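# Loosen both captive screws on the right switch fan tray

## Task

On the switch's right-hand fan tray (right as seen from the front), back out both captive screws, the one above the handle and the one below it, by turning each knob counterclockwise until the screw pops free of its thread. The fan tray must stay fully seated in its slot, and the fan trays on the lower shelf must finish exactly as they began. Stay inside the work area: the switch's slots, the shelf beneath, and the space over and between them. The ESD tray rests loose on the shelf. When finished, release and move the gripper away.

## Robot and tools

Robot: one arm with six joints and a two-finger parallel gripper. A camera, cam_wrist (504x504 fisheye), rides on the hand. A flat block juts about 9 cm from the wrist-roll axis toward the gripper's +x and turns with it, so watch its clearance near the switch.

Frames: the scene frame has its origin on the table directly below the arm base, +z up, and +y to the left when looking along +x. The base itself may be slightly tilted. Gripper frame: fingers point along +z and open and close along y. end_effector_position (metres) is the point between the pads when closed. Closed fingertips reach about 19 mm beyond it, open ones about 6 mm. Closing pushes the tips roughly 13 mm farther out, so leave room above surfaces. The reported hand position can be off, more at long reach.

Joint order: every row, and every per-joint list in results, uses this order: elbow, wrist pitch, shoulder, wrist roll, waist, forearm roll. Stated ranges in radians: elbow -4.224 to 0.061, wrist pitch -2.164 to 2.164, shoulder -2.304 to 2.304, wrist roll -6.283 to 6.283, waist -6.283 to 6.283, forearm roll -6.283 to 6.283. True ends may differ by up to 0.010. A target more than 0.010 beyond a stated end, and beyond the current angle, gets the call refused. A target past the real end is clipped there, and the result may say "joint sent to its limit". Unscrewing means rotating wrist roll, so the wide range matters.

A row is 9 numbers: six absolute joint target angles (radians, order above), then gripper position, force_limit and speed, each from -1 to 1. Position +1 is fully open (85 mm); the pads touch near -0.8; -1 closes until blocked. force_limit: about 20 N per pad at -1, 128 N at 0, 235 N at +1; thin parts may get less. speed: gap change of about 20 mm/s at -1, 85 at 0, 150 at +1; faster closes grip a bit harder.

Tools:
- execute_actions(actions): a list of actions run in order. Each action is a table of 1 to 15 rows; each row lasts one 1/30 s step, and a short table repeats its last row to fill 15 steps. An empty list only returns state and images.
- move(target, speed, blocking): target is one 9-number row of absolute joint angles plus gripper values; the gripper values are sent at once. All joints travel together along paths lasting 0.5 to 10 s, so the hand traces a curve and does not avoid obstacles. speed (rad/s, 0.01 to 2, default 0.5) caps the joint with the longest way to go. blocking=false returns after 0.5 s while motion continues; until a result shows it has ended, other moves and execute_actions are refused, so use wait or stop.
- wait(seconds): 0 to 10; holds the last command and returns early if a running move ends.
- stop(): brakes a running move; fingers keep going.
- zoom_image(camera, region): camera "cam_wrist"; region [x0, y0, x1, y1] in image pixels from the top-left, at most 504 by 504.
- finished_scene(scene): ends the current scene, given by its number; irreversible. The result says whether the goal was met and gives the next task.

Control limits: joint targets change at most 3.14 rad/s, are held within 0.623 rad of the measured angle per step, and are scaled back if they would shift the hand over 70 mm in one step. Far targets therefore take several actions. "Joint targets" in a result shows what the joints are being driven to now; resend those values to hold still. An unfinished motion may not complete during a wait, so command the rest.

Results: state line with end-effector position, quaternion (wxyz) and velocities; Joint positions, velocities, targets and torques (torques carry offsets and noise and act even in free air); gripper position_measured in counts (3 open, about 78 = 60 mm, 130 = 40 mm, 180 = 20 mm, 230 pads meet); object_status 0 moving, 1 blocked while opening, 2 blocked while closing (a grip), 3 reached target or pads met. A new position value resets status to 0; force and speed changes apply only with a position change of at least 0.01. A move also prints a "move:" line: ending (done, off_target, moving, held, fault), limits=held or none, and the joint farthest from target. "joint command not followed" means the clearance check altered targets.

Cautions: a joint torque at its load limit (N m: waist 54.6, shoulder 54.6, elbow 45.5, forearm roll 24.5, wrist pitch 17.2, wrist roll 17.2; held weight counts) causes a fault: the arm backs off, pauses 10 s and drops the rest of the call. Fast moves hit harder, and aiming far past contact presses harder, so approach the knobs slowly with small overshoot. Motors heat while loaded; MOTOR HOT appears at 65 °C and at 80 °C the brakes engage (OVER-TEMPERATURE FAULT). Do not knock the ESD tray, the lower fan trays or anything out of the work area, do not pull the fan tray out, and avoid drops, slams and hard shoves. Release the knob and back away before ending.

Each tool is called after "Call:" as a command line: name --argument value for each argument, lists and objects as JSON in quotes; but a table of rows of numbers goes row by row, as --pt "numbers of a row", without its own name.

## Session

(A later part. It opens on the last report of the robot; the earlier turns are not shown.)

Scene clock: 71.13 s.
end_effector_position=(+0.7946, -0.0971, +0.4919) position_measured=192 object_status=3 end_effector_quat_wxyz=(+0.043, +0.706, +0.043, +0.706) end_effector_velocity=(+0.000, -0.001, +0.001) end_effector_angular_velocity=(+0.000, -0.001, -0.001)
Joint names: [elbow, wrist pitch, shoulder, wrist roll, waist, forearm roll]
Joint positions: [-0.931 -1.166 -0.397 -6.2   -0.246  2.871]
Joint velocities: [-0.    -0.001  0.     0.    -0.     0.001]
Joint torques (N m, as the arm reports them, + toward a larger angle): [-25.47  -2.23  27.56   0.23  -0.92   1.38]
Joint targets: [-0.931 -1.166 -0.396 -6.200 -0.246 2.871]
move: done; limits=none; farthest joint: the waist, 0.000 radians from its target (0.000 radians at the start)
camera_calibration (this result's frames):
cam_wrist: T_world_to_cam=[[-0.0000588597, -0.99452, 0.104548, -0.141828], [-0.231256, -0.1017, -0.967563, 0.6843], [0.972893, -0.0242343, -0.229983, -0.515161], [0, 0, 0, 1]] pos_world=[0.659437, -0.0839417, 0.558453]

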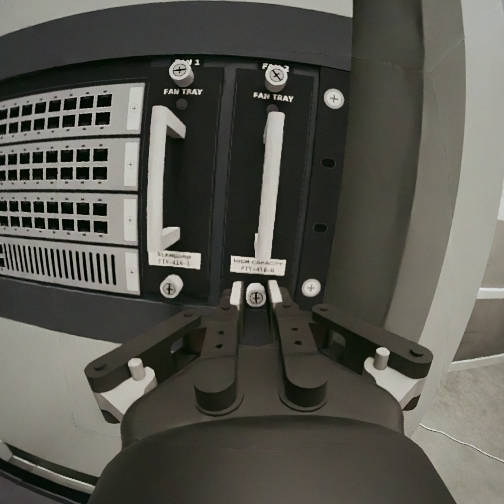

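Call:
move --target '[-0.9305, -1.1660, -0.3965, 6.2, -0.2456, 2.8707, -0.5, -0.5, 0]' --speed 2

Call:
move --target '[-0.9305, -1.1660, -0.3965, 6.2, -0.2456, 2.8707, -1, -0.5, -0.5]' --speed 0.5

Call:
move --target '[-0.9285, -1.1668, -0.3952, 0.0, -0.2460, 2.8704, -1, -0.5, -0.5]' --speed 1.5

Scene clock: 80.07 s.
end_effector_position=(+0.7946, -0.0971, +0.4919) position_measured=192 object_status=3 end_effector_quat_wxyz=(+0.102, +0.700, +0.102, +0.700) end_effector_velocity=(-0.000, -0.001, +0.000) end_effector_angular_velocity=(+0.002, -0.001, -0.001)
Joint names: [elbow, wrist pitch, shoulder, wrist roll, waist, forearm roll]
Joint positions: [-0.93  -1.166 -0.396  6.2   -0.246  2.871]
Joint velocities: [-0.    -0.     0.     0.002 -0.001 -0.   ]
Joint torques (N m, as the arm reports them, + toward a larger angle): [-24.94  -2.2   27.92   0.04   0.81   1.25]
Joint targets: [-0.931 -1.166 -0.396 6.200 -0.246 2.871]
move: done; limits=none; farthest joint: the waist, 0.000 radians from its target (0.000 radians at the start)
camera_calibration (this result's frames):
cam_wrist: T_world_to_cam=[[-0.000141495, -0.963415, 0.268013, -0.219167], [-0.231211, -0.26072, -0.937319, 0.653957], [0.972904, -0.0621003, -0.222715, -0.522412], [0, 0, 0, 1]] pos_world=[0.659428, -0.0730914, 0.555357]

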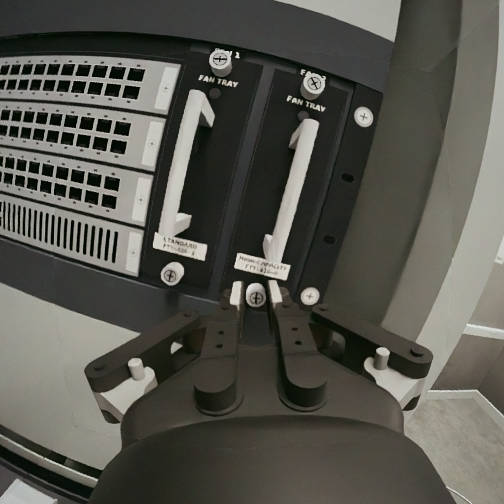

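Scene clock: 80.77 s.
end_effector_position=(+0.7945, -0.0973, +0.4919) position_measured=203 object_status=2 end_effector_quat_wxyz=(+0.102, +0.700, +0.101, +0.700) end_effector_velocity=(-0.000, -0.001, +0.000) end_effector_angular_velocity=(+0.000, -0.001, -0.000)
Joint names: [elbow, wrist pitch, shoulder, wrist roll, waist, forearm roll]
Joint positions: [-0.93  -1.166 -0.396  6.2   -0.246  2.871]
Joint velocities: [-0.    -0.001  0.     0.    -0.001 -0.   ]
Joint torques (N m, as the arm reports them, + toward a larger angle): [-27.58  -1.68  23.73  -0.04   4.17   0.1 ]
Joint targets: [-0.931 -1.166 -0.396 6.200 -0.246 2.871]
move: done; limits=none; farthest joint: the waist, 0.000 radians from its target (0.000 radians at the start)
camera_calibration (this result's frames):
cam_wrist: T_world_to_cam=[[-0.000380889, -0.963488, 0.267752, -0.218975], [-0.231187, -0.260414, -0.93741, 0.653981], [0.972909, -0.0622579, -0.222646, -0.522413], [0, 0, 0, 1]] pos_world=[0.659369, -0.0731984, 0.555366]

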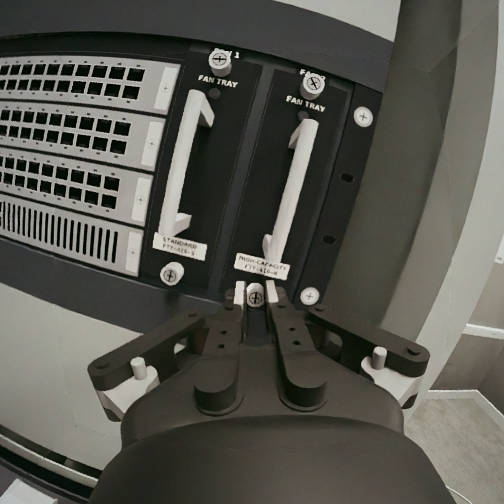

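Scene clock: 85.77 s.
end_effector_position=(+0.7939, -0.0972, +0.4919) position_measured=203 object_status=2 end_effector_quat_wxyz=(+0.072, +0.703, +0.072, +0.703) end_effector_velocity=(+0.000, +0.001, -0.000) end_effector_angular_velocity=(-0.002, +0.001, +0.002)
Joint names: [elbow, wrist pitch, shoulder, wrist roll, waist, forearm roll]
Joint positions: [-0.929 -1.167 -0.395  0.    -0.246  2.87 ]
Joint velocities: [ 0.     0.     0.    -0.002  0.001 -0.001]
Joint torques (N m, as the arm reports them, + toward a larger angle): [-26.42  -1.81  27.87  -0.07   1.42   0.65]
Joint targets: [-0.928 -1.167 -0.395 0.000 -0.246 2.870]
move: done; limits=none; farthest joint: the waist, 0.000 radians from its target (0.000 radians at the start)
camera_calibration (this result's frames):
cam_wrist: T_world_to_cam=[[-0.000229508, -0.982437, 0.186593, -0.180969], [-0.231361, -0.181478, -0.955792, 0.670664], [0.972868, -0.0433898, -0.227256, -0.51766], [0, 0, 0, 1]] pos_world=[0.658739, -0.0785414, 0.557141]

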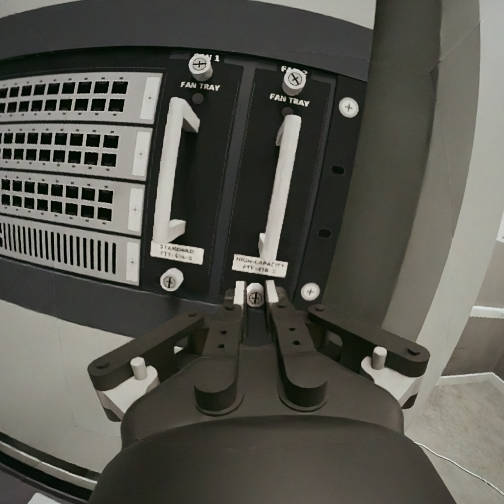

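Call:
move --target '[-0.9285, -1.1668, -0.3952, 0.0, -0.2460, 2.8704, -0.5, -0.5, 0]' --speed 0.5

Call:
zoom_image --camera "cam_wrist" --region '[140, 200, 350, 380]'

Scene clock: 86.70 s.
end_effector_position=(+0.7939, -0.0972, +0.4919) position_measured=192 object_status=3 end_effector_quat_wxyz=(+0.072, +0.703, +0.072, +0.704) end_effector_velocity=(-0.000, +0.000, +0.000) end_effector_angular_velocity=(-0.001, -0.001, +0.000)
Joint names: [elbow, wrist pitch, shoulder, wrist roll, waist, forearm roll]
Joint positions: [-0.929 -1.167 -0.395  0.    -0.246  2.87 ]
Joint velocities: [ 0.    -0.001  0.    -0.001 -0.    -0.   ]
Joint torques (N m, as the arm reports them, + toward a larger angle): [-25.    -2.46  27.26   0.25   0.07   1.34]
Joint targets: [-0.928 -1.167 -0.395 0.000 -0.246 2.870]
move: done; limits=none; farthest joint: the waist, 0.000 radians from its target (0.000 radians at the start)
camera_calibration (this result's frames):
cam_wrist: T_world_to_cam=[[-0.000149393, -0.982396, 0.186812, -0.181098], [-0.231148, -0.181719, -0.955798, 0.670552], [0.972919, -0.0433239, -0.227052, -0.517778], [0, 0, 0, 1]] pos_world=[0.658726, -0.07849, 0.557181]

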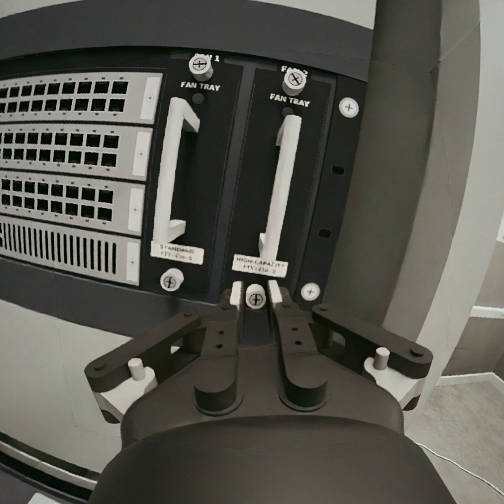

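Region (140, 200, 350, 380) of cam_wrist's 504x504 image, scaled by 2.400, with more detail than that image has; it fills the top 432 rows of this view, and the rest is white.

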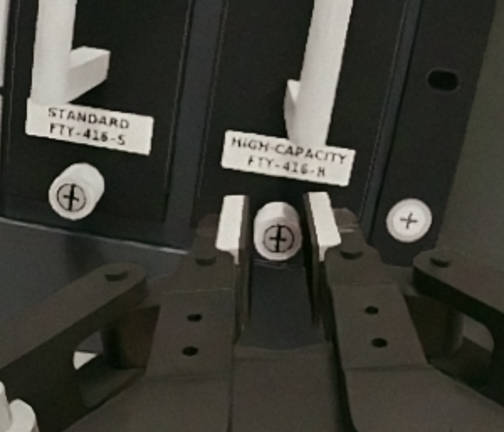

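Call:
move --target '[-0.7790, -1.2235, -0.3007, 0.2049, -0.2755, 2.8452, -0.5, -0.5, 0]' --speed 0.3

Call:
zoom_image --camera "cam_wrist" --region '[150, 200, 330, 320]'

Scene clock: 88.97 s.
end_effector_position=(+0.7407, -0.0972, +0.4919) position_measured=192 object_status=3 end_effector_quat_wxyz=(-0.000, +0.707, -0.000, +0.707) end_effector_velocity=(-0.001, -0.001, -0.000) end_effector_angular_velocity=(+0.003, -0.000, -0.002)
Joint names: [elbow, wrist pitch, shoulder, wrist roll, waist, forearm roll]
Joint positions: [-0.779 -1.223 -0.301  0.205 -0.275  2.845]
Joint velocities: [ 0.002 -0.001  0.001  0.003 -0.002 -0.   ]
Joint torques (N m, as the arm reports them, + toward a larger angle): [-24.77  -2.21  24.76   0.19   0.2    1.2 ]
Joint targets: [-0.779 -1.224 -0.301 0.205 -0.276 2.845]
move: done; limits=none; farthest joint: the waist, 0.000 radians from its target (0.030 radians at the start)
camera_calibration (this result's frames):
cam_wrist: T_world_to_cam=[[-0.0000436613, -0.999828, -0.0185553, -0.0818349], [-0.231192, 0.0180627, -0.97274, 0.685958], [0.972908, 0.00424736, -0.231153, -0.459364], [0, 0, 0, 1]] pos_world=[0.605503, -0.09226, 0.559557]

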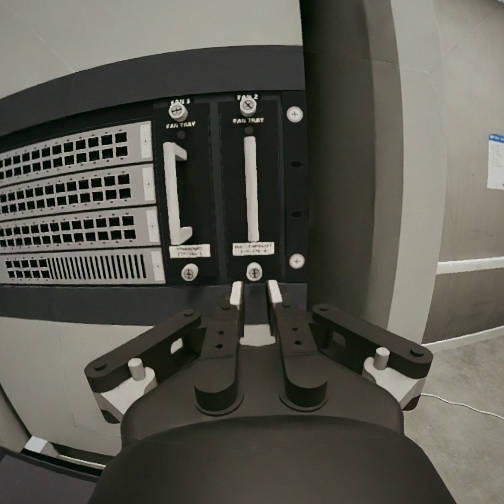

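Region (150, 200, 330, 320) of cam_wrist's 504x504 image, scaled by 2.800, with more detail than that image has.

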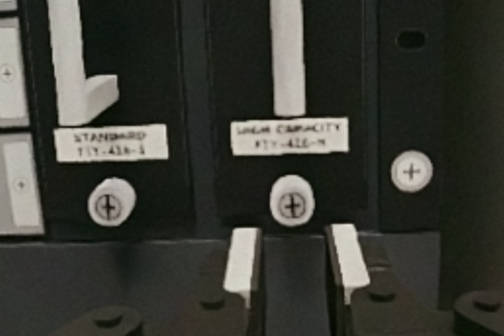

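Call:
move --target '[-0.7505, -1.0896, -0.1260, 0.2712, -0.3044, 2.7938, -0.42, -0.5, 0]' --speed 0.4

Call:
move --target '[-0.8607, -0.9210, -0.0548, 0.3508, -0.3070, 2.7490, -0.42, -0.5, 0]' --speed 0.4

Call:
zoom_image --camera "cam_wrist" --region '[170, 200, 350, 380]'

Scene clock: 92.17 s.
end_effector_position=(+0.7206, -0.0972, +0.5601) position_measured=182 object_status=3 end_effector_quat_wxyz=(-0.001, +0.707, -0.001, +0.707) end_effector_velocity=(-0.000, -0.001, +0.002) end_effector_angular_velocity=(-0.001, -0.002, -0.001)
Joint names: [elbow, wrist pitch, shoulder, wrist roll, waist, forearm roll]
Joint positions: [-0.75  -1.09  -0.126  0.271 -0.304  2.794]
Joint velocities: [-0.     0.001  0.003  0.001 -0.002 -0.001]
Joint torques (N m, as the arm reports them, + toward a larger angle): [-25.92  -2.28  21.4    0.07   2.53   2.21]
Joint targets: [-0.750 -1.090 -0.126 0.271 -0.304 2.794]
move: done; limits=none; farthest joint: the waist, 0.000 radians from its target (0.029 radians at the start)
camera_calibration (this result's frames):
cam_wrist: T_world_to_cam=[[-0.0000988928, -0.99982, -0.0189685, -0.0803871], [-0.231533, 0.0184759, -0.972652, 0.747897], [0.972827, 0.00429564, -0.231493, -0.423784], [0, 0, 0, 1]] pos_world=[0.585424, -0.0923703, 0.627815]

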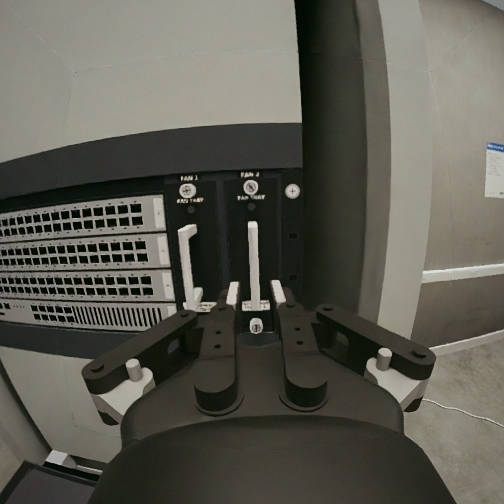

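Scene clock: 93.17 s.
end_effector_position=(+0.7405, -0.0973, +0.6321) position_measured=182 object_status=3 end_effector_quat_wxyz=(-0.001, +0.707, -0.001, +0.707) end_effector_velocity=(+0.000, -0.000, +0.002) end_effector_angular_velocity=(-0.001, -0.002, -0.000)
Joint names: [elbow, wrist pitch, shoulder, wrist roll, waist, forearm roll]
Joint positions: [-0.86  -0.921 -0.055  0.351 -0.307  2.749]
Joint velocities: [-0.003  0.002  0.002  0.001 -0.001 -0.001]
Joint torques (N m, as the arm reports them, + toward a larger angle): [-29.51  -2.    21.68   0.08   0.01   1.21]
Joint targets: [-0.861 -0.921 -0.055 0.351 -0.307 2.749]
move: done; limits=none; farthest joint: the waist, 0.000 radians from its target (0.003 radians at the start)
camera_calibration (this result's frames):
cam_wrist: T_world_to_cam=[[-0.0000935336, -0.999819, -0.0190232, -0.0790859], [-0.231577, 0.0185278, -0.97264, 0.822556], [0.972817, 0.00431437, -0.231537, -0.426462], [0, 0, 0, 1]] pos_world=[0.605347, -0.0924718, 0.699805]

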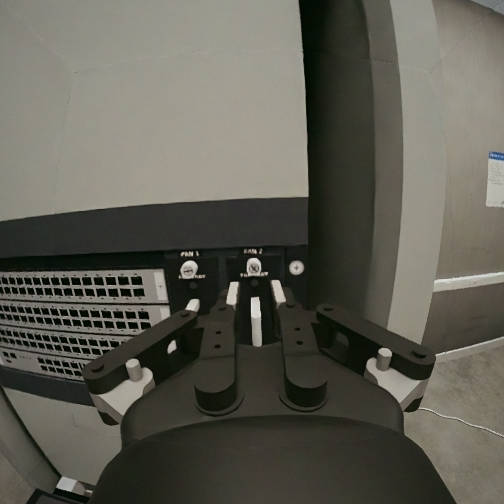

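Region (170, 200, 350, 380) of cam_wrist's 504x504 image, scaled by 2.800, with more detail than that image has.

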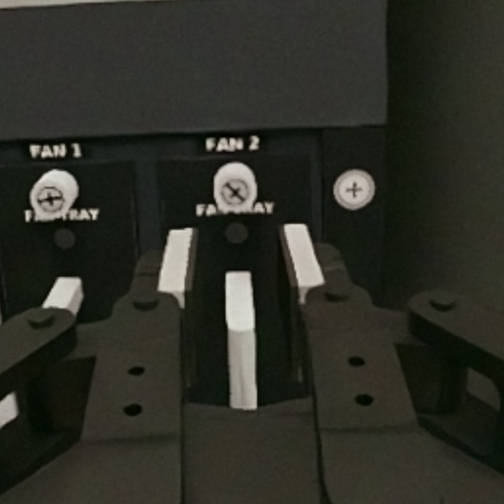

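Call:
move --target '[-0.9843, -0.8872, -0.1509, 0.3375, -0.2767, 2.7779, -0.42, -0.5, 0]' --speed 0.2

Call:
zoom_image --camera "cam_wrist" --region '[170, 200, 350, 380]'

Scene clock: 95.57 s.
end_effector_position=(+0.7854, -0.0964, +0.6348) position_measured=182 object_status=3 end_effector_quat_wxyz=(-0.001, +0.707, -0.001, +0.707) end_effector_velocity=(+0.001, +0.000, +0.000) end_effector_angular_velocity=(-0.000, -0.000, +0.000)
Joint names: [elbow, wrist pitch, shoulder, wrist roll, waist, forearm roll]
Joint positions: [-0.984 -0.887 -0.151  0.338 -0.277  2.778]
Joint velocities: [-0.002 -0.    -0.002 -0.     0.     0.   ]
Joint torques (N m, as the arm reports them, + toward a larger angle): [-30.29  -2.14  22.58   0.3    1.91   0.42]
Joint targets: [-0.984 -0.887 -0.151 0.338 -0.277 2.778]
move: done; limits=none; farthest joint: the waist, 0.000 radians from its target (0.030 radians at the start)
camera_calibration (this result's frames):
cam_wrist: T_world_to_cam=[[-0.0000797222, -0.999822, -0.0188744, -0.0781527], [-0.231267, 0.0183811, -0.972717, 0.835437], [0.97289, 0.00428747, -0.231227, -0.469789], [0, 0, 0, 1]] pos_world=[0.650256, -0.0914809, 0.702541]

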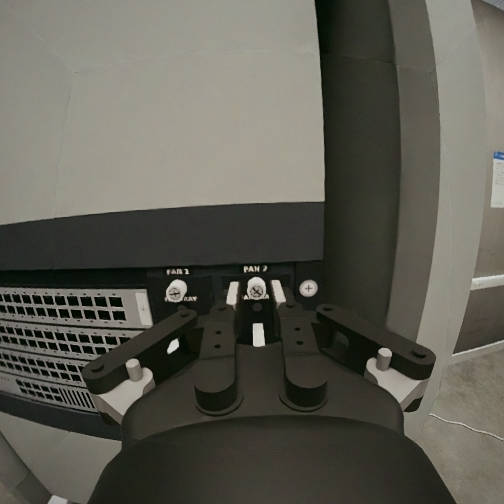

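Region (170, 200, 350, 380) of cam_wrist's 504x504 image, scaled by 2.800, with more detail than that image has.

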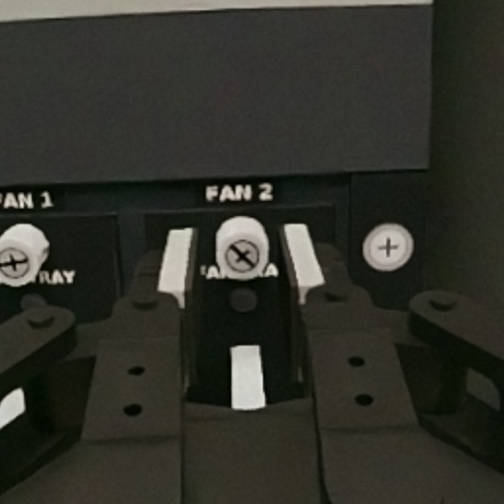

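Call:
move --target '[-1.0156, -0.8796, -0.1756, 0.3358, -0.2715, 2.7825, -0.42, -0.5, 0]' --speed 0.05

Call:
zoom_image --camera "cam_wrist" --region '[170, 200, 350, 380]'

Call:
move --target '[-1.0156, -0.8796, -0.1756, 1.9066, -0.2715, 2.7825, -0.45, -0.5, 0]' --speed 1.0

Call:
zoom_image --camera "cam_wrist" --region '[170, 200, 350, 380]'

Scene clock: 97.57 s.
end_effector_position=(+0.7965, -0.0969, +0.6348) position_measured=182 object_status=3 end_effector_quat_wxyz=(-0.001, +0.707, -0.001, +0.707) end_effector_velocity=(+0.001, +0.000, -0.000) end_effector_angular_velocity=(+0.000, -0.000, +0.000)
Joint names: [elbow, wrist pitch, shoulder, wrist roll, waist, forearm roll]
Joint positions: [-1.015 -0.88  -0.175  0.336 -0.272  2.782]
Joint velocities: [-0.002  0.    -0.001 -0.     0.001  0.001]
Joint torques (N m, as the arm reports them, + toward a larger angle): [-29.89  -2.05  25.39   0.29   0.28   1.21]
Joint targets: [-1.016 -0.880 -0.176 0.336 -0.272 2.783]
move: done; limits=none; farthest joint: the waist, 0.000 radians from its target (0.005 radians at the start)
camera_calibration (this result's frames):
cam_wrist: T_world_to_cam=[[-0.000131064, -0.999822, -0.0188794, -0.0786443], [-0.231307, 0.0183977, -0.972707, 0.838002], [0.972881, 0.00423944, -0.231268, -0.48049], [0, 0, 0, 1]] pos_world=[0.661285, -0.0920106, 0.702523]

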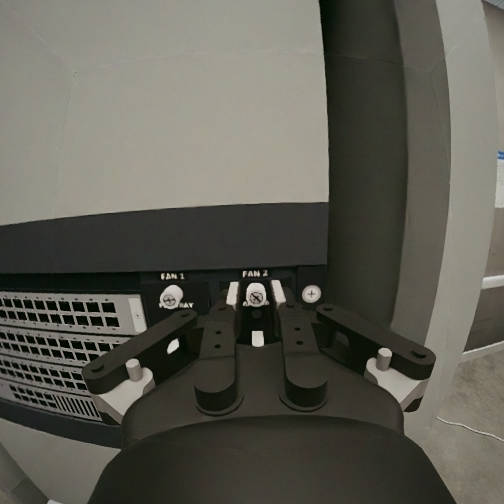

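Region (170, 200, 350, 380) of cam_wrist's 504x504 image, scaled by 2.800, with more detail than that image has.

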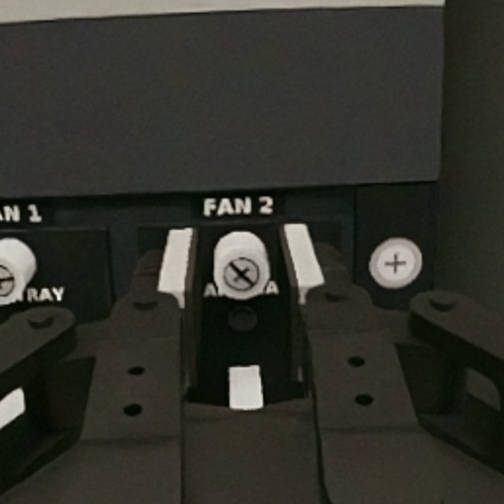

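Scene clock: 99.87 s.
end_effector_position=(+0.7965, -0.0969, +0.6348) position_measured=186 object_status=3 end_effector_quat_wxyz=(+0.500, -0.500, +0.500, -0.500) end_effector_velocity=(+0.000, +0.000, -0.000) end_effector_angular_velocity=(+0.003, +0.000, -0.000)
Joint names: [elbow, wrist pitch, shoulder, wrist roll, waist, forearm roll]
Joint positions: [-1.016 -0.88  -0.176  1.906 -0.271  2.782]
Joint velocities: [-0.     0.001 -0.     0.002  0.     0.   ]
Joint torques (N m, as the arm reports them, + toward a larger angle): [-30.03  -1.93  24.5    0.     0.42   0.93]
Joint targets: [-1.016 -0.880 -0.176 1.907 -0.272 2.783]
move: done; limits=none; farthest joint: the waist, 0.000 radians from its target (0.000 radians at the start)
camera_calibration (this result's frames):
cam_wrist: T_world_to_cam=[[0.000103778, 0.0186568, -0.999826, 0.64256], [-0.23142, 0.972685, 0.0181263, 0.30158], [0.972854, 0.231378, 0.0044185, -0.608128], [0, 0, 0, 1]] pos_world=[0.661344, -0.164623, 0.639669]

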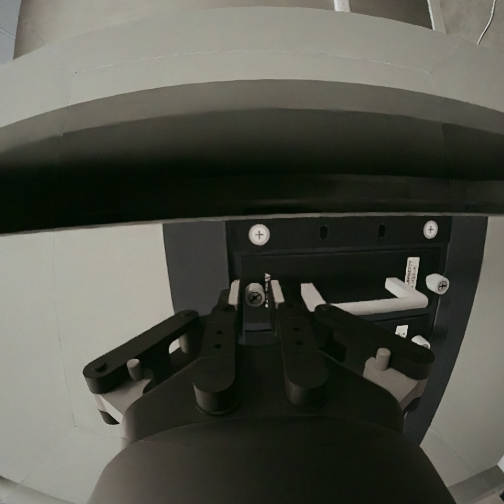

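Region (170, 200, 350, 380) of cam_wrist's 504x504 image, scaled by 2.800, with more detail than that image has.

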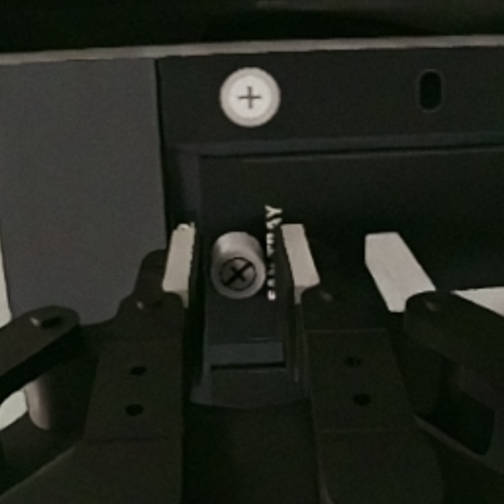

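Call:
zoom_image --camera "cam_wrist" --region '[370, 230, 470, 360]'

Call:
move --target '[-1.0163, -0.8782, -0.1748, 6.2, -0.2716, 2.7819, -0.5, -0.5, 0]' --speed 2

Call:
zoom_image --camera "cam_wrist" --region '[170, 200, 350, 380]'

Region (370, 230, 470, 360) of cam_wrist's 504x504 image, scaled by 3.877, with more detail than that image has; it fills the left 388 columns of this view, and the rest is white.

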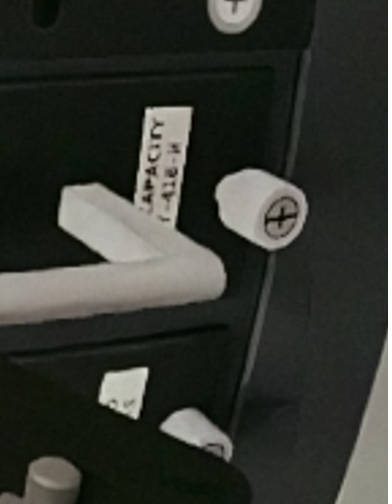

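Scene clock: 104.13 s.
end_effector_position=(+0.7965, -0.0969, +0.6355) position_measured=192 object_status=3 end_effector_quat_wxyz=(+0.147, +0.692, +0.147, +0.692) end_effector_velocity=(+0.000, +0.002, +0.000) end_effector_angular_velocity=(+0.001, -0.000, +0.003)
Joint names: [elbow, wrist pitch, shoulder, wrist roll, waist, forearm roll]
Joint positions: [-1.016 -0.878 -0.175  6.2   -0.272  2.782]
Joint velocities: [-0.    -0.     0.     0.001  0.002 -0.001]
Joint torques (N m, as the arm reports them, + toward a larger angle): [-29.46  -2.06  25.73   0.09  -1.4    0.98]
Joint targets: [-1.016 -0.878 -0.175 6.200 -0.272 2.782]
move: done; limits=none; farthest joint: the waist, 0.000 radians from its target (0.000 radians at the start)
camera_calibration (this result's frames):
cam_wrist: T_world_to_cam=[[-0.000159125, -0.920624, 0.39045, -0.331038], [-0.231375, -0.379821, -0.895657, 0.751177], [0.972865, -0.090483, -0.212949, -0.501208], [0, 0, 0, 1]] pos_world=[0.661359, -0.0647995, 0.695319]

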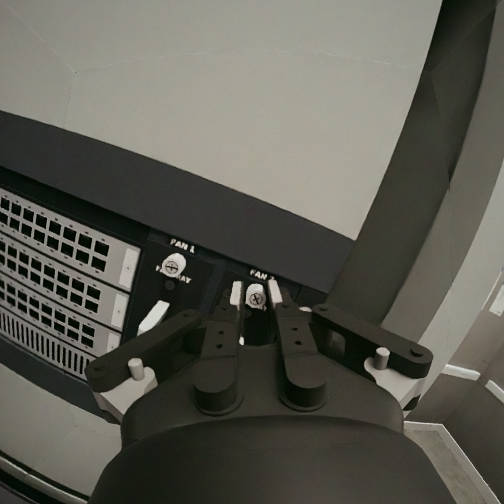

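Region (170, 200, 350, 380) of cam_wrist's 504x504 image, scaled by 2.800, with more detail than that image has.

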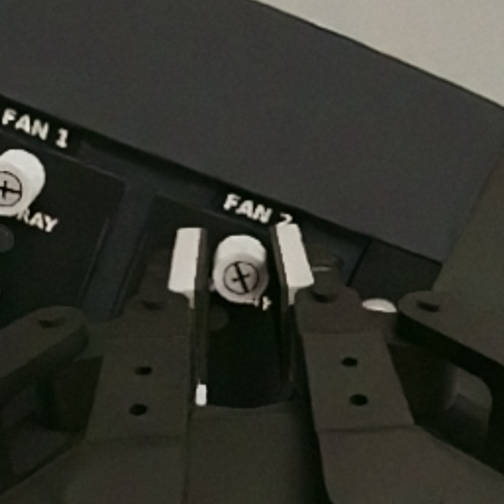

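Call:
move --target '[-1.0163, -0.8782, -0.1748, 6.2, -0.2716, 2.7819, -1, -0.5, -0.5]' --speed 0.5

Call:
move --target '[-1.01445, -0.87865, -0.17334, 0.0, -0.27196, 2.78163, -1, -0.5, -0.5]' --speed 1.5

Scene clock: 105.27 s.
end_effector_position=(+0.7965, -0.0970, +0.6355) position_measured=203 object_status=2 end_effector_quat_wxyz=(+0.147, +0.692, +0.147, +0.692) end_effector_velocity=(+0.000, +0.000, +0.000) end_effector_angular_velocity=(+0.000, -0.001, +0.000)
Joint names: [elbow, wrist pitch, shoulder, wrist roll, waist, forearm roll]
Joint positions: [-1.016 -0.878 -0.175  6.2   -0.272  2.782]
Joint velocities: [-0.    -0.001 -0.     0.    -0.    -0.   ]
Joint torques (N m, as the arm reports them, + toward a larger angle): [-30.52  -1.9   22.42   0.17   3.86   0.01]
Joint targets: [-1.016 -0.878 -0.175 6.200 -0.272 2.782]
move: done; limits=none; farthest joint: the waist, 0.000 radians from its target (0.000 radians at the start)
camera_calibration (this result's frames):
cam_wrist: T_world_to_cam=[[-0.000425452, -0.920726, 0.390209, -0.330833], [-0.231339, -0.379533, -0.895788, 0.751265], [0.972873, -0.0906516, -0.212838, -0.501255], [0, 0, 0, 1]] pos_world=[0.661313, -0.064916, 0.695382]

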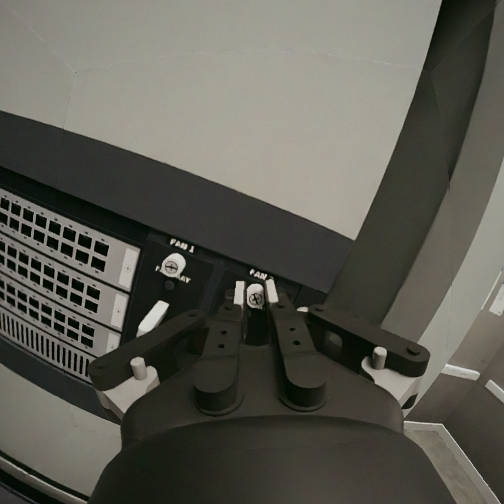

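Scene clock: 110.27 s.
end_effector_position=(+0.7959, -0.0968, +0.6356) position_measured=203 object_status=2 end_effector_quat_wxyz=(+0.118, +0.697, +0.118, +0.697) end_effector_velocity=(-0.000, -0.000, -0.000) end_effector_angular_velocity=(-0.002, +0.001, -0.000)
Joint names: [elbow, wrist pitch, shoulder, wrist roll, waist, forearm roll]
Joint positions: [-1.014 -0.879 -0.173  0.    -0.272  2.782]
Joint velocities: [-0.     0.001 -0.    -0.002 -0.    -0.   ]
Joint torques (N m, as the arm reports them, + toward a larger angle): [-32.11  -2.31  22.02   0.16   7.34  -1.35]
Joint targets: [-1.014 -0.879 -0.173 0.000 -0.272 2.782]
move: done; limits=none; farthest joint: the waist, 0.000 radians from its target (0.000 radians at the start)
camera_calibration (this result's frames):
cam_wrist: T_world_to_cam=[[-0.0000772688, -0.94996, 0.312371, -0.284278], [-0.230995, -0.303906, -0.924274, 0.776431], [0.972955, -0.0722273, -0.219412, -0.494738], [0, 0, 0, 1]] pos_world=[0.660687, -0.0698248, 0.697884]

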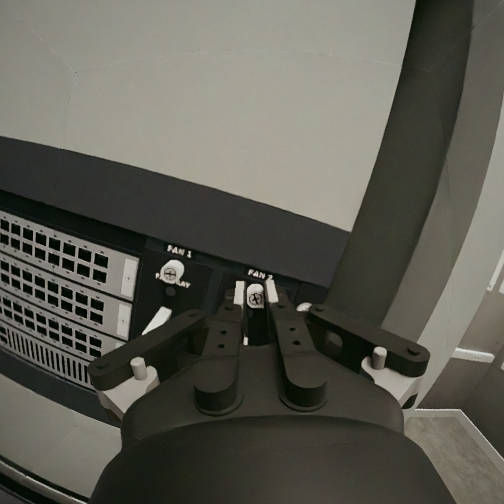

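Call:
move --target '[-1.0126, -0.8791, -0.1719, -6.2, -0.2723, 2.7814, -1, -0.5, -0.5]' --speed 1.5

Call:
move --target '[-1.0126, -0.8791, -0.1719, -6.2, -0.2723, 2.7814, -0.5, -0.5, 0]' --speed 0.5

Call:
zoom_image --camera "cam_wrist" --region '[170, 200, 350, 380]'

Scene clock: 115.50 s.
end_effector_position=(+0.7952, -0.0968, +0.6356) position_measured=203 object_status=2 end_effector_quat_wxyz=(+0.089, +0.701, +0.089, +0.702) end_effector_velocity=(+0.000, -0.000, +0.000) end_effector_angular_velocity=(-0.002, -0.000, -0.000)
Joint names: [elbow, wrist pitch, shoulder, wrist roll, waist, forearm roll]
Joint positions: [-1.013 -0.879 -0.172 -6.2   -0.272  2.781]
Joint velocities: [-0.    -0.    -0.    -0.002 -0.    -0.   ]
Joint torques (N m, as the arm reports them, + toward a larger angle): [-32.54  -2.48  23.17   0.13   9.06  -1.45]
Joint targets: [-1.013 -0.879 -0.172 -6.200 -0.272 2.781]
move: done; limits=none; farthest joint: the waist, 0.000 radians from its target (0.000 radians at the start)
camera_calibration (this result's frames):
cam_wrist: T_world_to_cam=[[-0.0000963604, -0.972613, 0.232432, -0.23565], [-0.230993, -0.226125, -0.946314, 0.797822], [0.972955, -0.0537813, -0.224645, -0.488998], [0, 0, 0, 1]] pos_world=[0.660042, -0.0750881, 0.699912]

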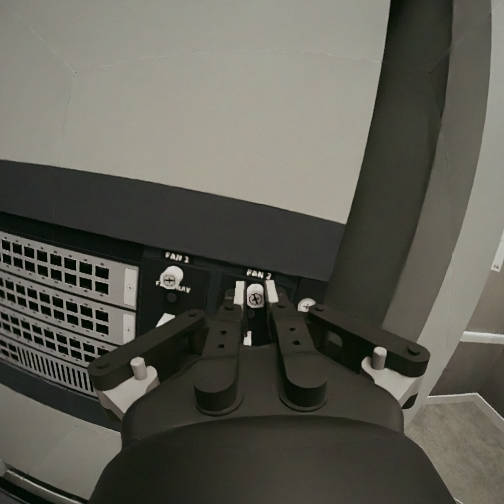

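Scene clock: 116.20 s.
end_effector_position=(+0.7952, -0.0968, +0.6355) position_measured=192 object_status=3 end_effector_quat_wxyz=(+0.089, +0.701, +0.089, +0.702) end_effector_velocity=(-0.000, -0.000, +0.000) end_effector_angular_velocity=(+0.001, -0.001, -0.000)
Joint names: [elbow, wrist pitch, shoulder, wrist roll, waist, forearm roll]
Joint positions: [-1.013 -0.879 -0.172 -6.2   -0.272  2.781]
Joint velocities: [ 0.    -0.001 -0.     0.001 -0.    -0.   ]
Joint torques (N m, as the arm reports them, + toward a larger angle): [-29.57  -2.32  26.06   0.15   1.64   1.25]
Joint targets: [-1.013 -0.879 -0.172 -6.200 -0.272 2.781]
move: done; limits=none; farthest joint: the waist, 0.000 radians from its target (0.000 radians at the start)
camera_calibration (this result's frames):
cam_wrist: T_world_to_cam=[[-0.000144686, -0.972575, 0.232591, -0.235729], [-0.231262, -0.226254, -0.946217, 0.797852], [0.972891, -0.0539265, -0.224887, -0.488839], [0, 0, 0, 1]] pos_world=[0.660066, -0.0751081, 0.699836]

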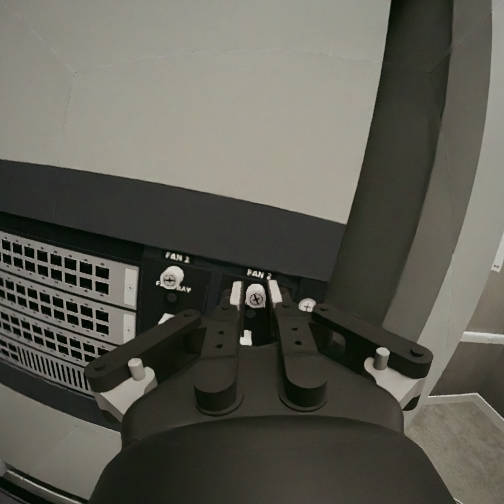

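Region (170, 200, 350, 380) of cam_wrist's 504x504 image, scaled by 2.800, with more detail than that image has.

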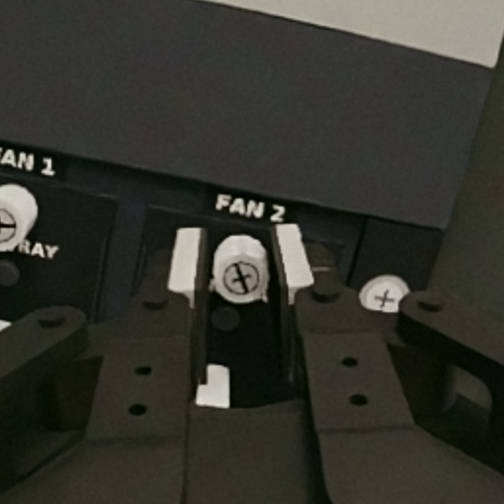

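Call:
move --target '[-1.0129, -0.8791, -0.1721, 6.2, -0.2731, 2.7805, -0.5, -0.5, 0]' --speed 2

Call:
move --target '[-1.0129, -0.8791, -0.1721, 6.2, -0.2731, 2.7805, -1, -0.5, -0.5]' --speed 0.5

Call:
move --target '[-1.01105, -0.87955, -0.17064, 0.0, -0.27346, 2.78023, -1, -0.5, -0.5]' --speed 1.5

Scene clock: 123.83 s.
end_effector_position=(+0.7952, -0.0973, +0.6355) position_measured=192 object_status=3 end_effector_quat_wxyz=(+0.147, +0.692, +0.147, +0.692) end_effector_velocity=(+0.000, +0.001, -0.000) end_effector_angular_velocity=(+0.002, +0.001, +0.001)
Joint names: [elbow, wrist pitch, shoulder, wrist roll, waist, forearm roll]
Joint positions: [-1.013 -0.879 -0.172  6.2   -0.273  2.78 ]
Joint velocities: [-0.     0.001  0.     0.002  0.001 -0.   ]
Joint torques (N m, as the arm reports them, + toward a larger angle): [-30.28  -2.23  24.14   0.28   2.99   1.44]
Joint targets: [-1.013 -0.879 -0.172 6.200 -0.273 2.780]
move: done; limits=none; farthest joint: the waist, 0.000 radians from its target (0.001 radians at the start)
camera_calibration (this result's frames):
cam_wrist: T_world_to_cam=[[-0.000351155, -0.920283, 0.391253, -0.331788], [-0.231533, -0.380547, -0.895308, 0.750576], [0.972827, -0.0909024, -0.212942, -0.499974], [0, 0, 0, 1]] pos_world=[0.660054, -0.065159, 0.695344]

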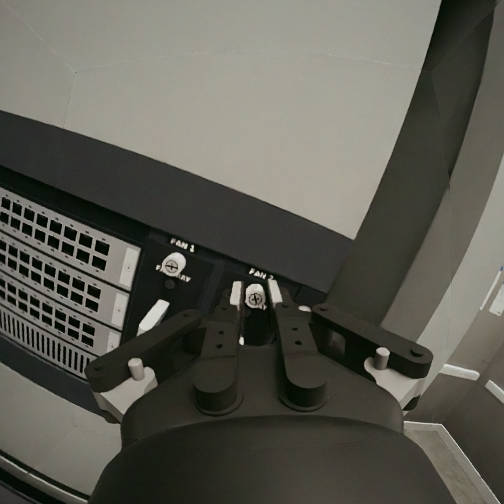

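Scene clock: 124.53 s.
end_effector_position=(+0.7952, -0.0973, +0.6355) position_measured=203 object_status=2 end_effector_quat_wxyz=(+0.147, +0.692, +0.147, +0.692) end_effector_velocity=(-0.000, -0.000, -0.000) end_effector_angular_velocity=(-0.000, +0.001, -0.001)
Joint names: [elbow, wrist pitch, shoulder, wrist roll, waist, forearm roll]
Joint positions: [-1.013 -0.879 -0.172  6.2   -0.273  2.78 ]
Joint velocities: [-0.     0.001 -0.     0.    -0.    -0.   ]
Joint torques (N m, as the arm reports them, + toward a larger angle): [-32.36  -2.04  23.3    0.05  -0.36   1.59]
Joint targets: [-1.013 -0.879 -0.172 6.200 -0.273 2.780]
move: done; limits=none; farthest joint: the waist, 0.000 radians from its target (0.000 radians at the start)
camera_calibration (this result's frames):
cam_wrist: T_world_to_cam=[[-0.000300663, -0.920365, 0.391059, -0.331681], [-0.23151, -0.380371, -0.895389, 0.750612], [0.972832, -0.0908035, -0.21296, -0.49993], [0, 0, 0, 1]] pos_world=[0.660023, -0.0651523, 0.695331]

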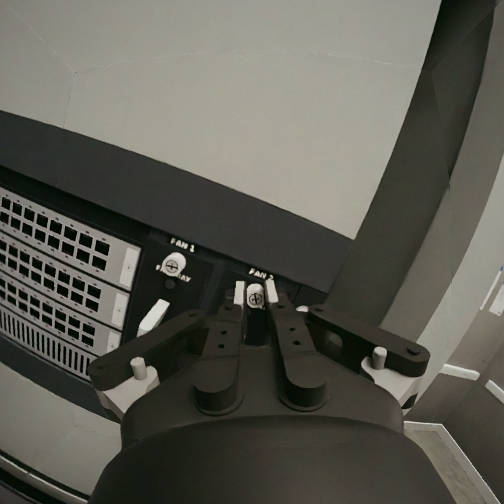

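Scene clock: 129.50 s.
end_effector_position=(+0.7946, -0.0973, +0.6356) position_measured=203 object_status=2 end_effector_quat_wxyz=(+0.118, +0.697, +0.118, +0.697) end_effector_velocity=(-0.000, -0.000, -0.000) end_effector_angular_velocity=(-0.003, +0.001, -0.001)
Joint names: [elbow, wrist pitch, shoulder, wrist roll, waist, forearm roll]
Joint positions: [-1.011 -0.88  -0.171  0.    -0.273  2.78 ]
Joint velocities: [-0.     0.001 -0.    -0.003 -0.     0.   ]
Joint torques (N m, as the arm reports them, + toward a larger angle): [-34.12  -2.16  21.95   0.09   1.17   1.47]
Joint targets: [-1.011 -0.880 -0.171 0.000 -0.273 2.780]
move: done; limits=none; farthest joint: the waist, 0.000 radians from its target (0.000 radians at the start)
camera_calibration (this result's frames):
cam_wrist: T_world_to_cam=[[-0.000307988, -0.949697, 0.313169, -0.285022], [-0.231305, -0.304609, -0.923965, 0.775938], [0.972881, -0.0727224, -0.219576, -0.493378], [0, 0, 0, 1]] pos_world=[0.659389, -0.0702064, 0.697866]

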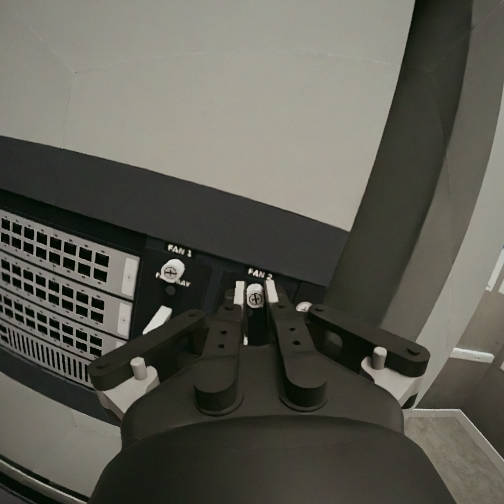

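Call:
move --target '[-1.0099, -0.8798, -0.16974, -3.1, -0.2737, 2.7801, -1, -0.5, -0.5]' --speed 1.5

Scene clock: 132.60 s.
end_effector_position=(+0.7941, -0.0974, +0.6355) position_measured=203 object_status=2 end_effector_quat_wxyz=(+0.699, -0.103, +0.700, -0.104) end_effector_velocity=(-0.000, -0.001, +0.000) end_effector_angular_velocity=(-0.003, -0.001, -0.001)
Joint names: [elbow, wrist pitch, shoulder, wrist roll, waist, forearm roll]
Joint positions: [-1.01  -0.88  -0.17  -3.1   -0.274  2.78 ]
Joint velocities: [-0.    -0.001 -0.    -0.002 -0.001 -0.   ]
Joint torques (N m, as the arm reports them, + toward a larger angle): [-35.72  -3.08  27.16   0.13  -0.63   2.08]
Joint targets: [-1.010 -0.880 -0.170 -3.100 -0.274 2.780]
move: done; limits=none; farthest joint: the waist, 0.000 radians from its target (0.000 radians at the start)
camera_calibration (this result's frames):
cam_wrist: T_world_to_cam=[[0.000403707, 0.961904, -0.273387, 0.27324], [-0.231227, 0.266068, 0.935811, -0.350611], [0.9729, 0.0628365, 0.222526, -0.760759], [0, 0, 0, 1]] pos_world=[0.658961, -0.121741, 0.572094]

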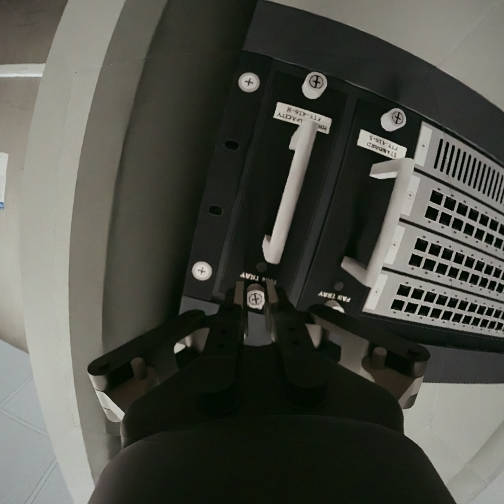

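Call:
move --target '[-1.0089, -0.8800, -0.16895, -6.2, -0.2739, 2.7800, -1, -0.5, -0.5]' --speed 1.5

Call:
zoom_image --camera "cam_wrist" --region '[170, 200, 350, 380]'

Call:
move --target '[-1.0089, -0.8800, -0.16895, -6.2, -0.2739, 2.7800, -0.5, -0.5, 0]' --speed 0.5

Call:
zoom_image --camera "cam_wrist" --region '[170, 200, 350, 380]'

Scene clock: 135.87 s.
end_effector_position=(+0.7938, -0.0973, +0.6356) position_measured=203 object_status=2 end_effector_quat_wxyz=(+0.089, +0.701, +0.089, +0.702) end_effector_velocity=(-0.000, -0.000, -0.000) end_effector_angular_velocity=(-0.002, +0.000, -0.000)
Joint names: [elbow, wrist pitch, shoulder, wrist roll, waist, forearm roll]
Joint positions: [-1.009 -0.88  -0.169 -6.2   -0.274  2.78 ]
Joint velocities: [ 0.     0.001  0.    -0.003  0.     0.   ]
Joint torques (N m, as the arm reports them, + toward a larger angle): [-30.93  -2.41  23.78   0.19   0.03   1.46]
Joint targets: [-1.009 -0.880 -0.169 -6.200 -0.274 2.780]
move: done; limits=none; farthest joint: the waist, 0.000 radians from its target (0.000 radians at the start)
camera_calibration (this result's frames):
cam_wrist: T_world_to_cam=[[-0.000498548, -0.972418, 0.233246, -0.236359], [-0.231356, -0.226806, -0.946062, 0.797414], [0.972869, -0.0544345, -0.224862, -0.4875], [0, 0, 0, 1]] pos_world=[0.658643, -0.0755186, 0.699913]

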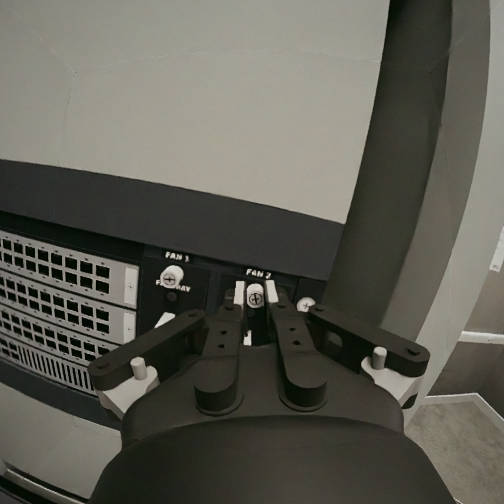

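Region (170, 200, 350, 380) of cam_wrist's 504x504 image, scaled by 2.800, with more detail than that image has.

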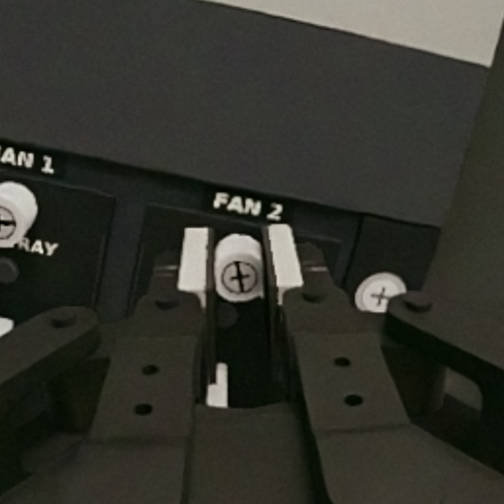

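Scene clock: 136.57 s.
end_effector_position=(+0.7938, -0.0974, +0.6355) position_measured=192 object_status=3 end_effector_quat_wxyz=(+0.089, +0.701, +0.089, +0.701) end_effector_velocity=(+0.000, +0.000, -0.000) end_effector_angular_velocity=(+0.000, +0.000, +0.001)
Joint names: [elbow, wrist pitch, shoulder, wrist roll, waist, forearm roll]
Joint positions: [-1.009 -0.88  -0.169 -6.2   -0.274  2.78 ]
Joint velocities: [ 0. -0. -0.  0.  0. -0.]
Joint torques (N m, as the arm reports them, + toward a larger angle): [-29.9   -2.09  23.04   0.17   0.05   1.25]
Joint targets: [-1.009 -0.880 -0.169 -6.200 -0.274 2.780]
move: done; limits=none; farthest joint: the waist, 0.000 radians from its target (0.000 radians at the start)
camera_calibration (this result's frames):
cam_wrist: T_world_to_cam=[[-0.000552906, -0.97238, 0.233405, -0.236437], [-0.23155, -0.226937, -0.945983, 0.797414], [0.972823, -0.0545678, -0.225029, -0.487376], [0, 0, 0, 1]] pos_world=[0.658641, -0.0755391, 0.699853]

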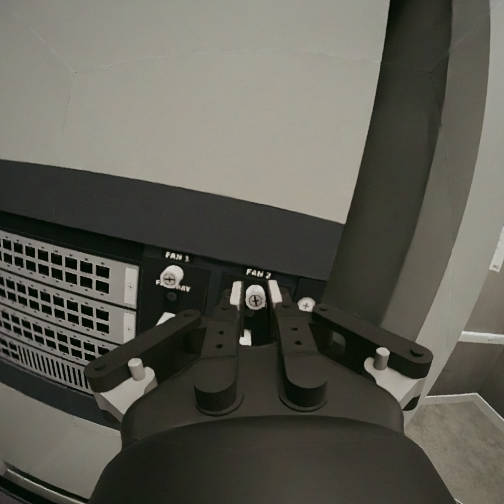

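Region (170, 200, 350, 380) of cam_wrist's 504x504 image, scaled by 2.800, with more detail than that image has.

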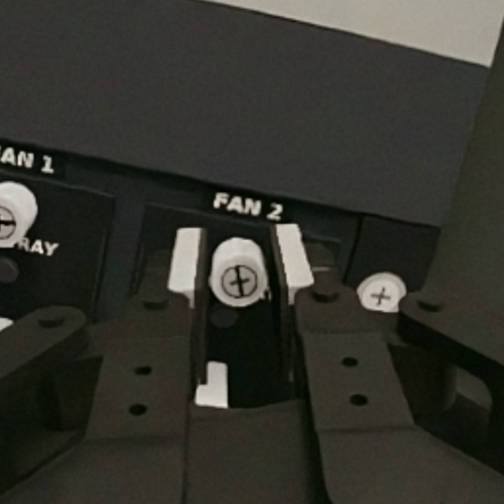

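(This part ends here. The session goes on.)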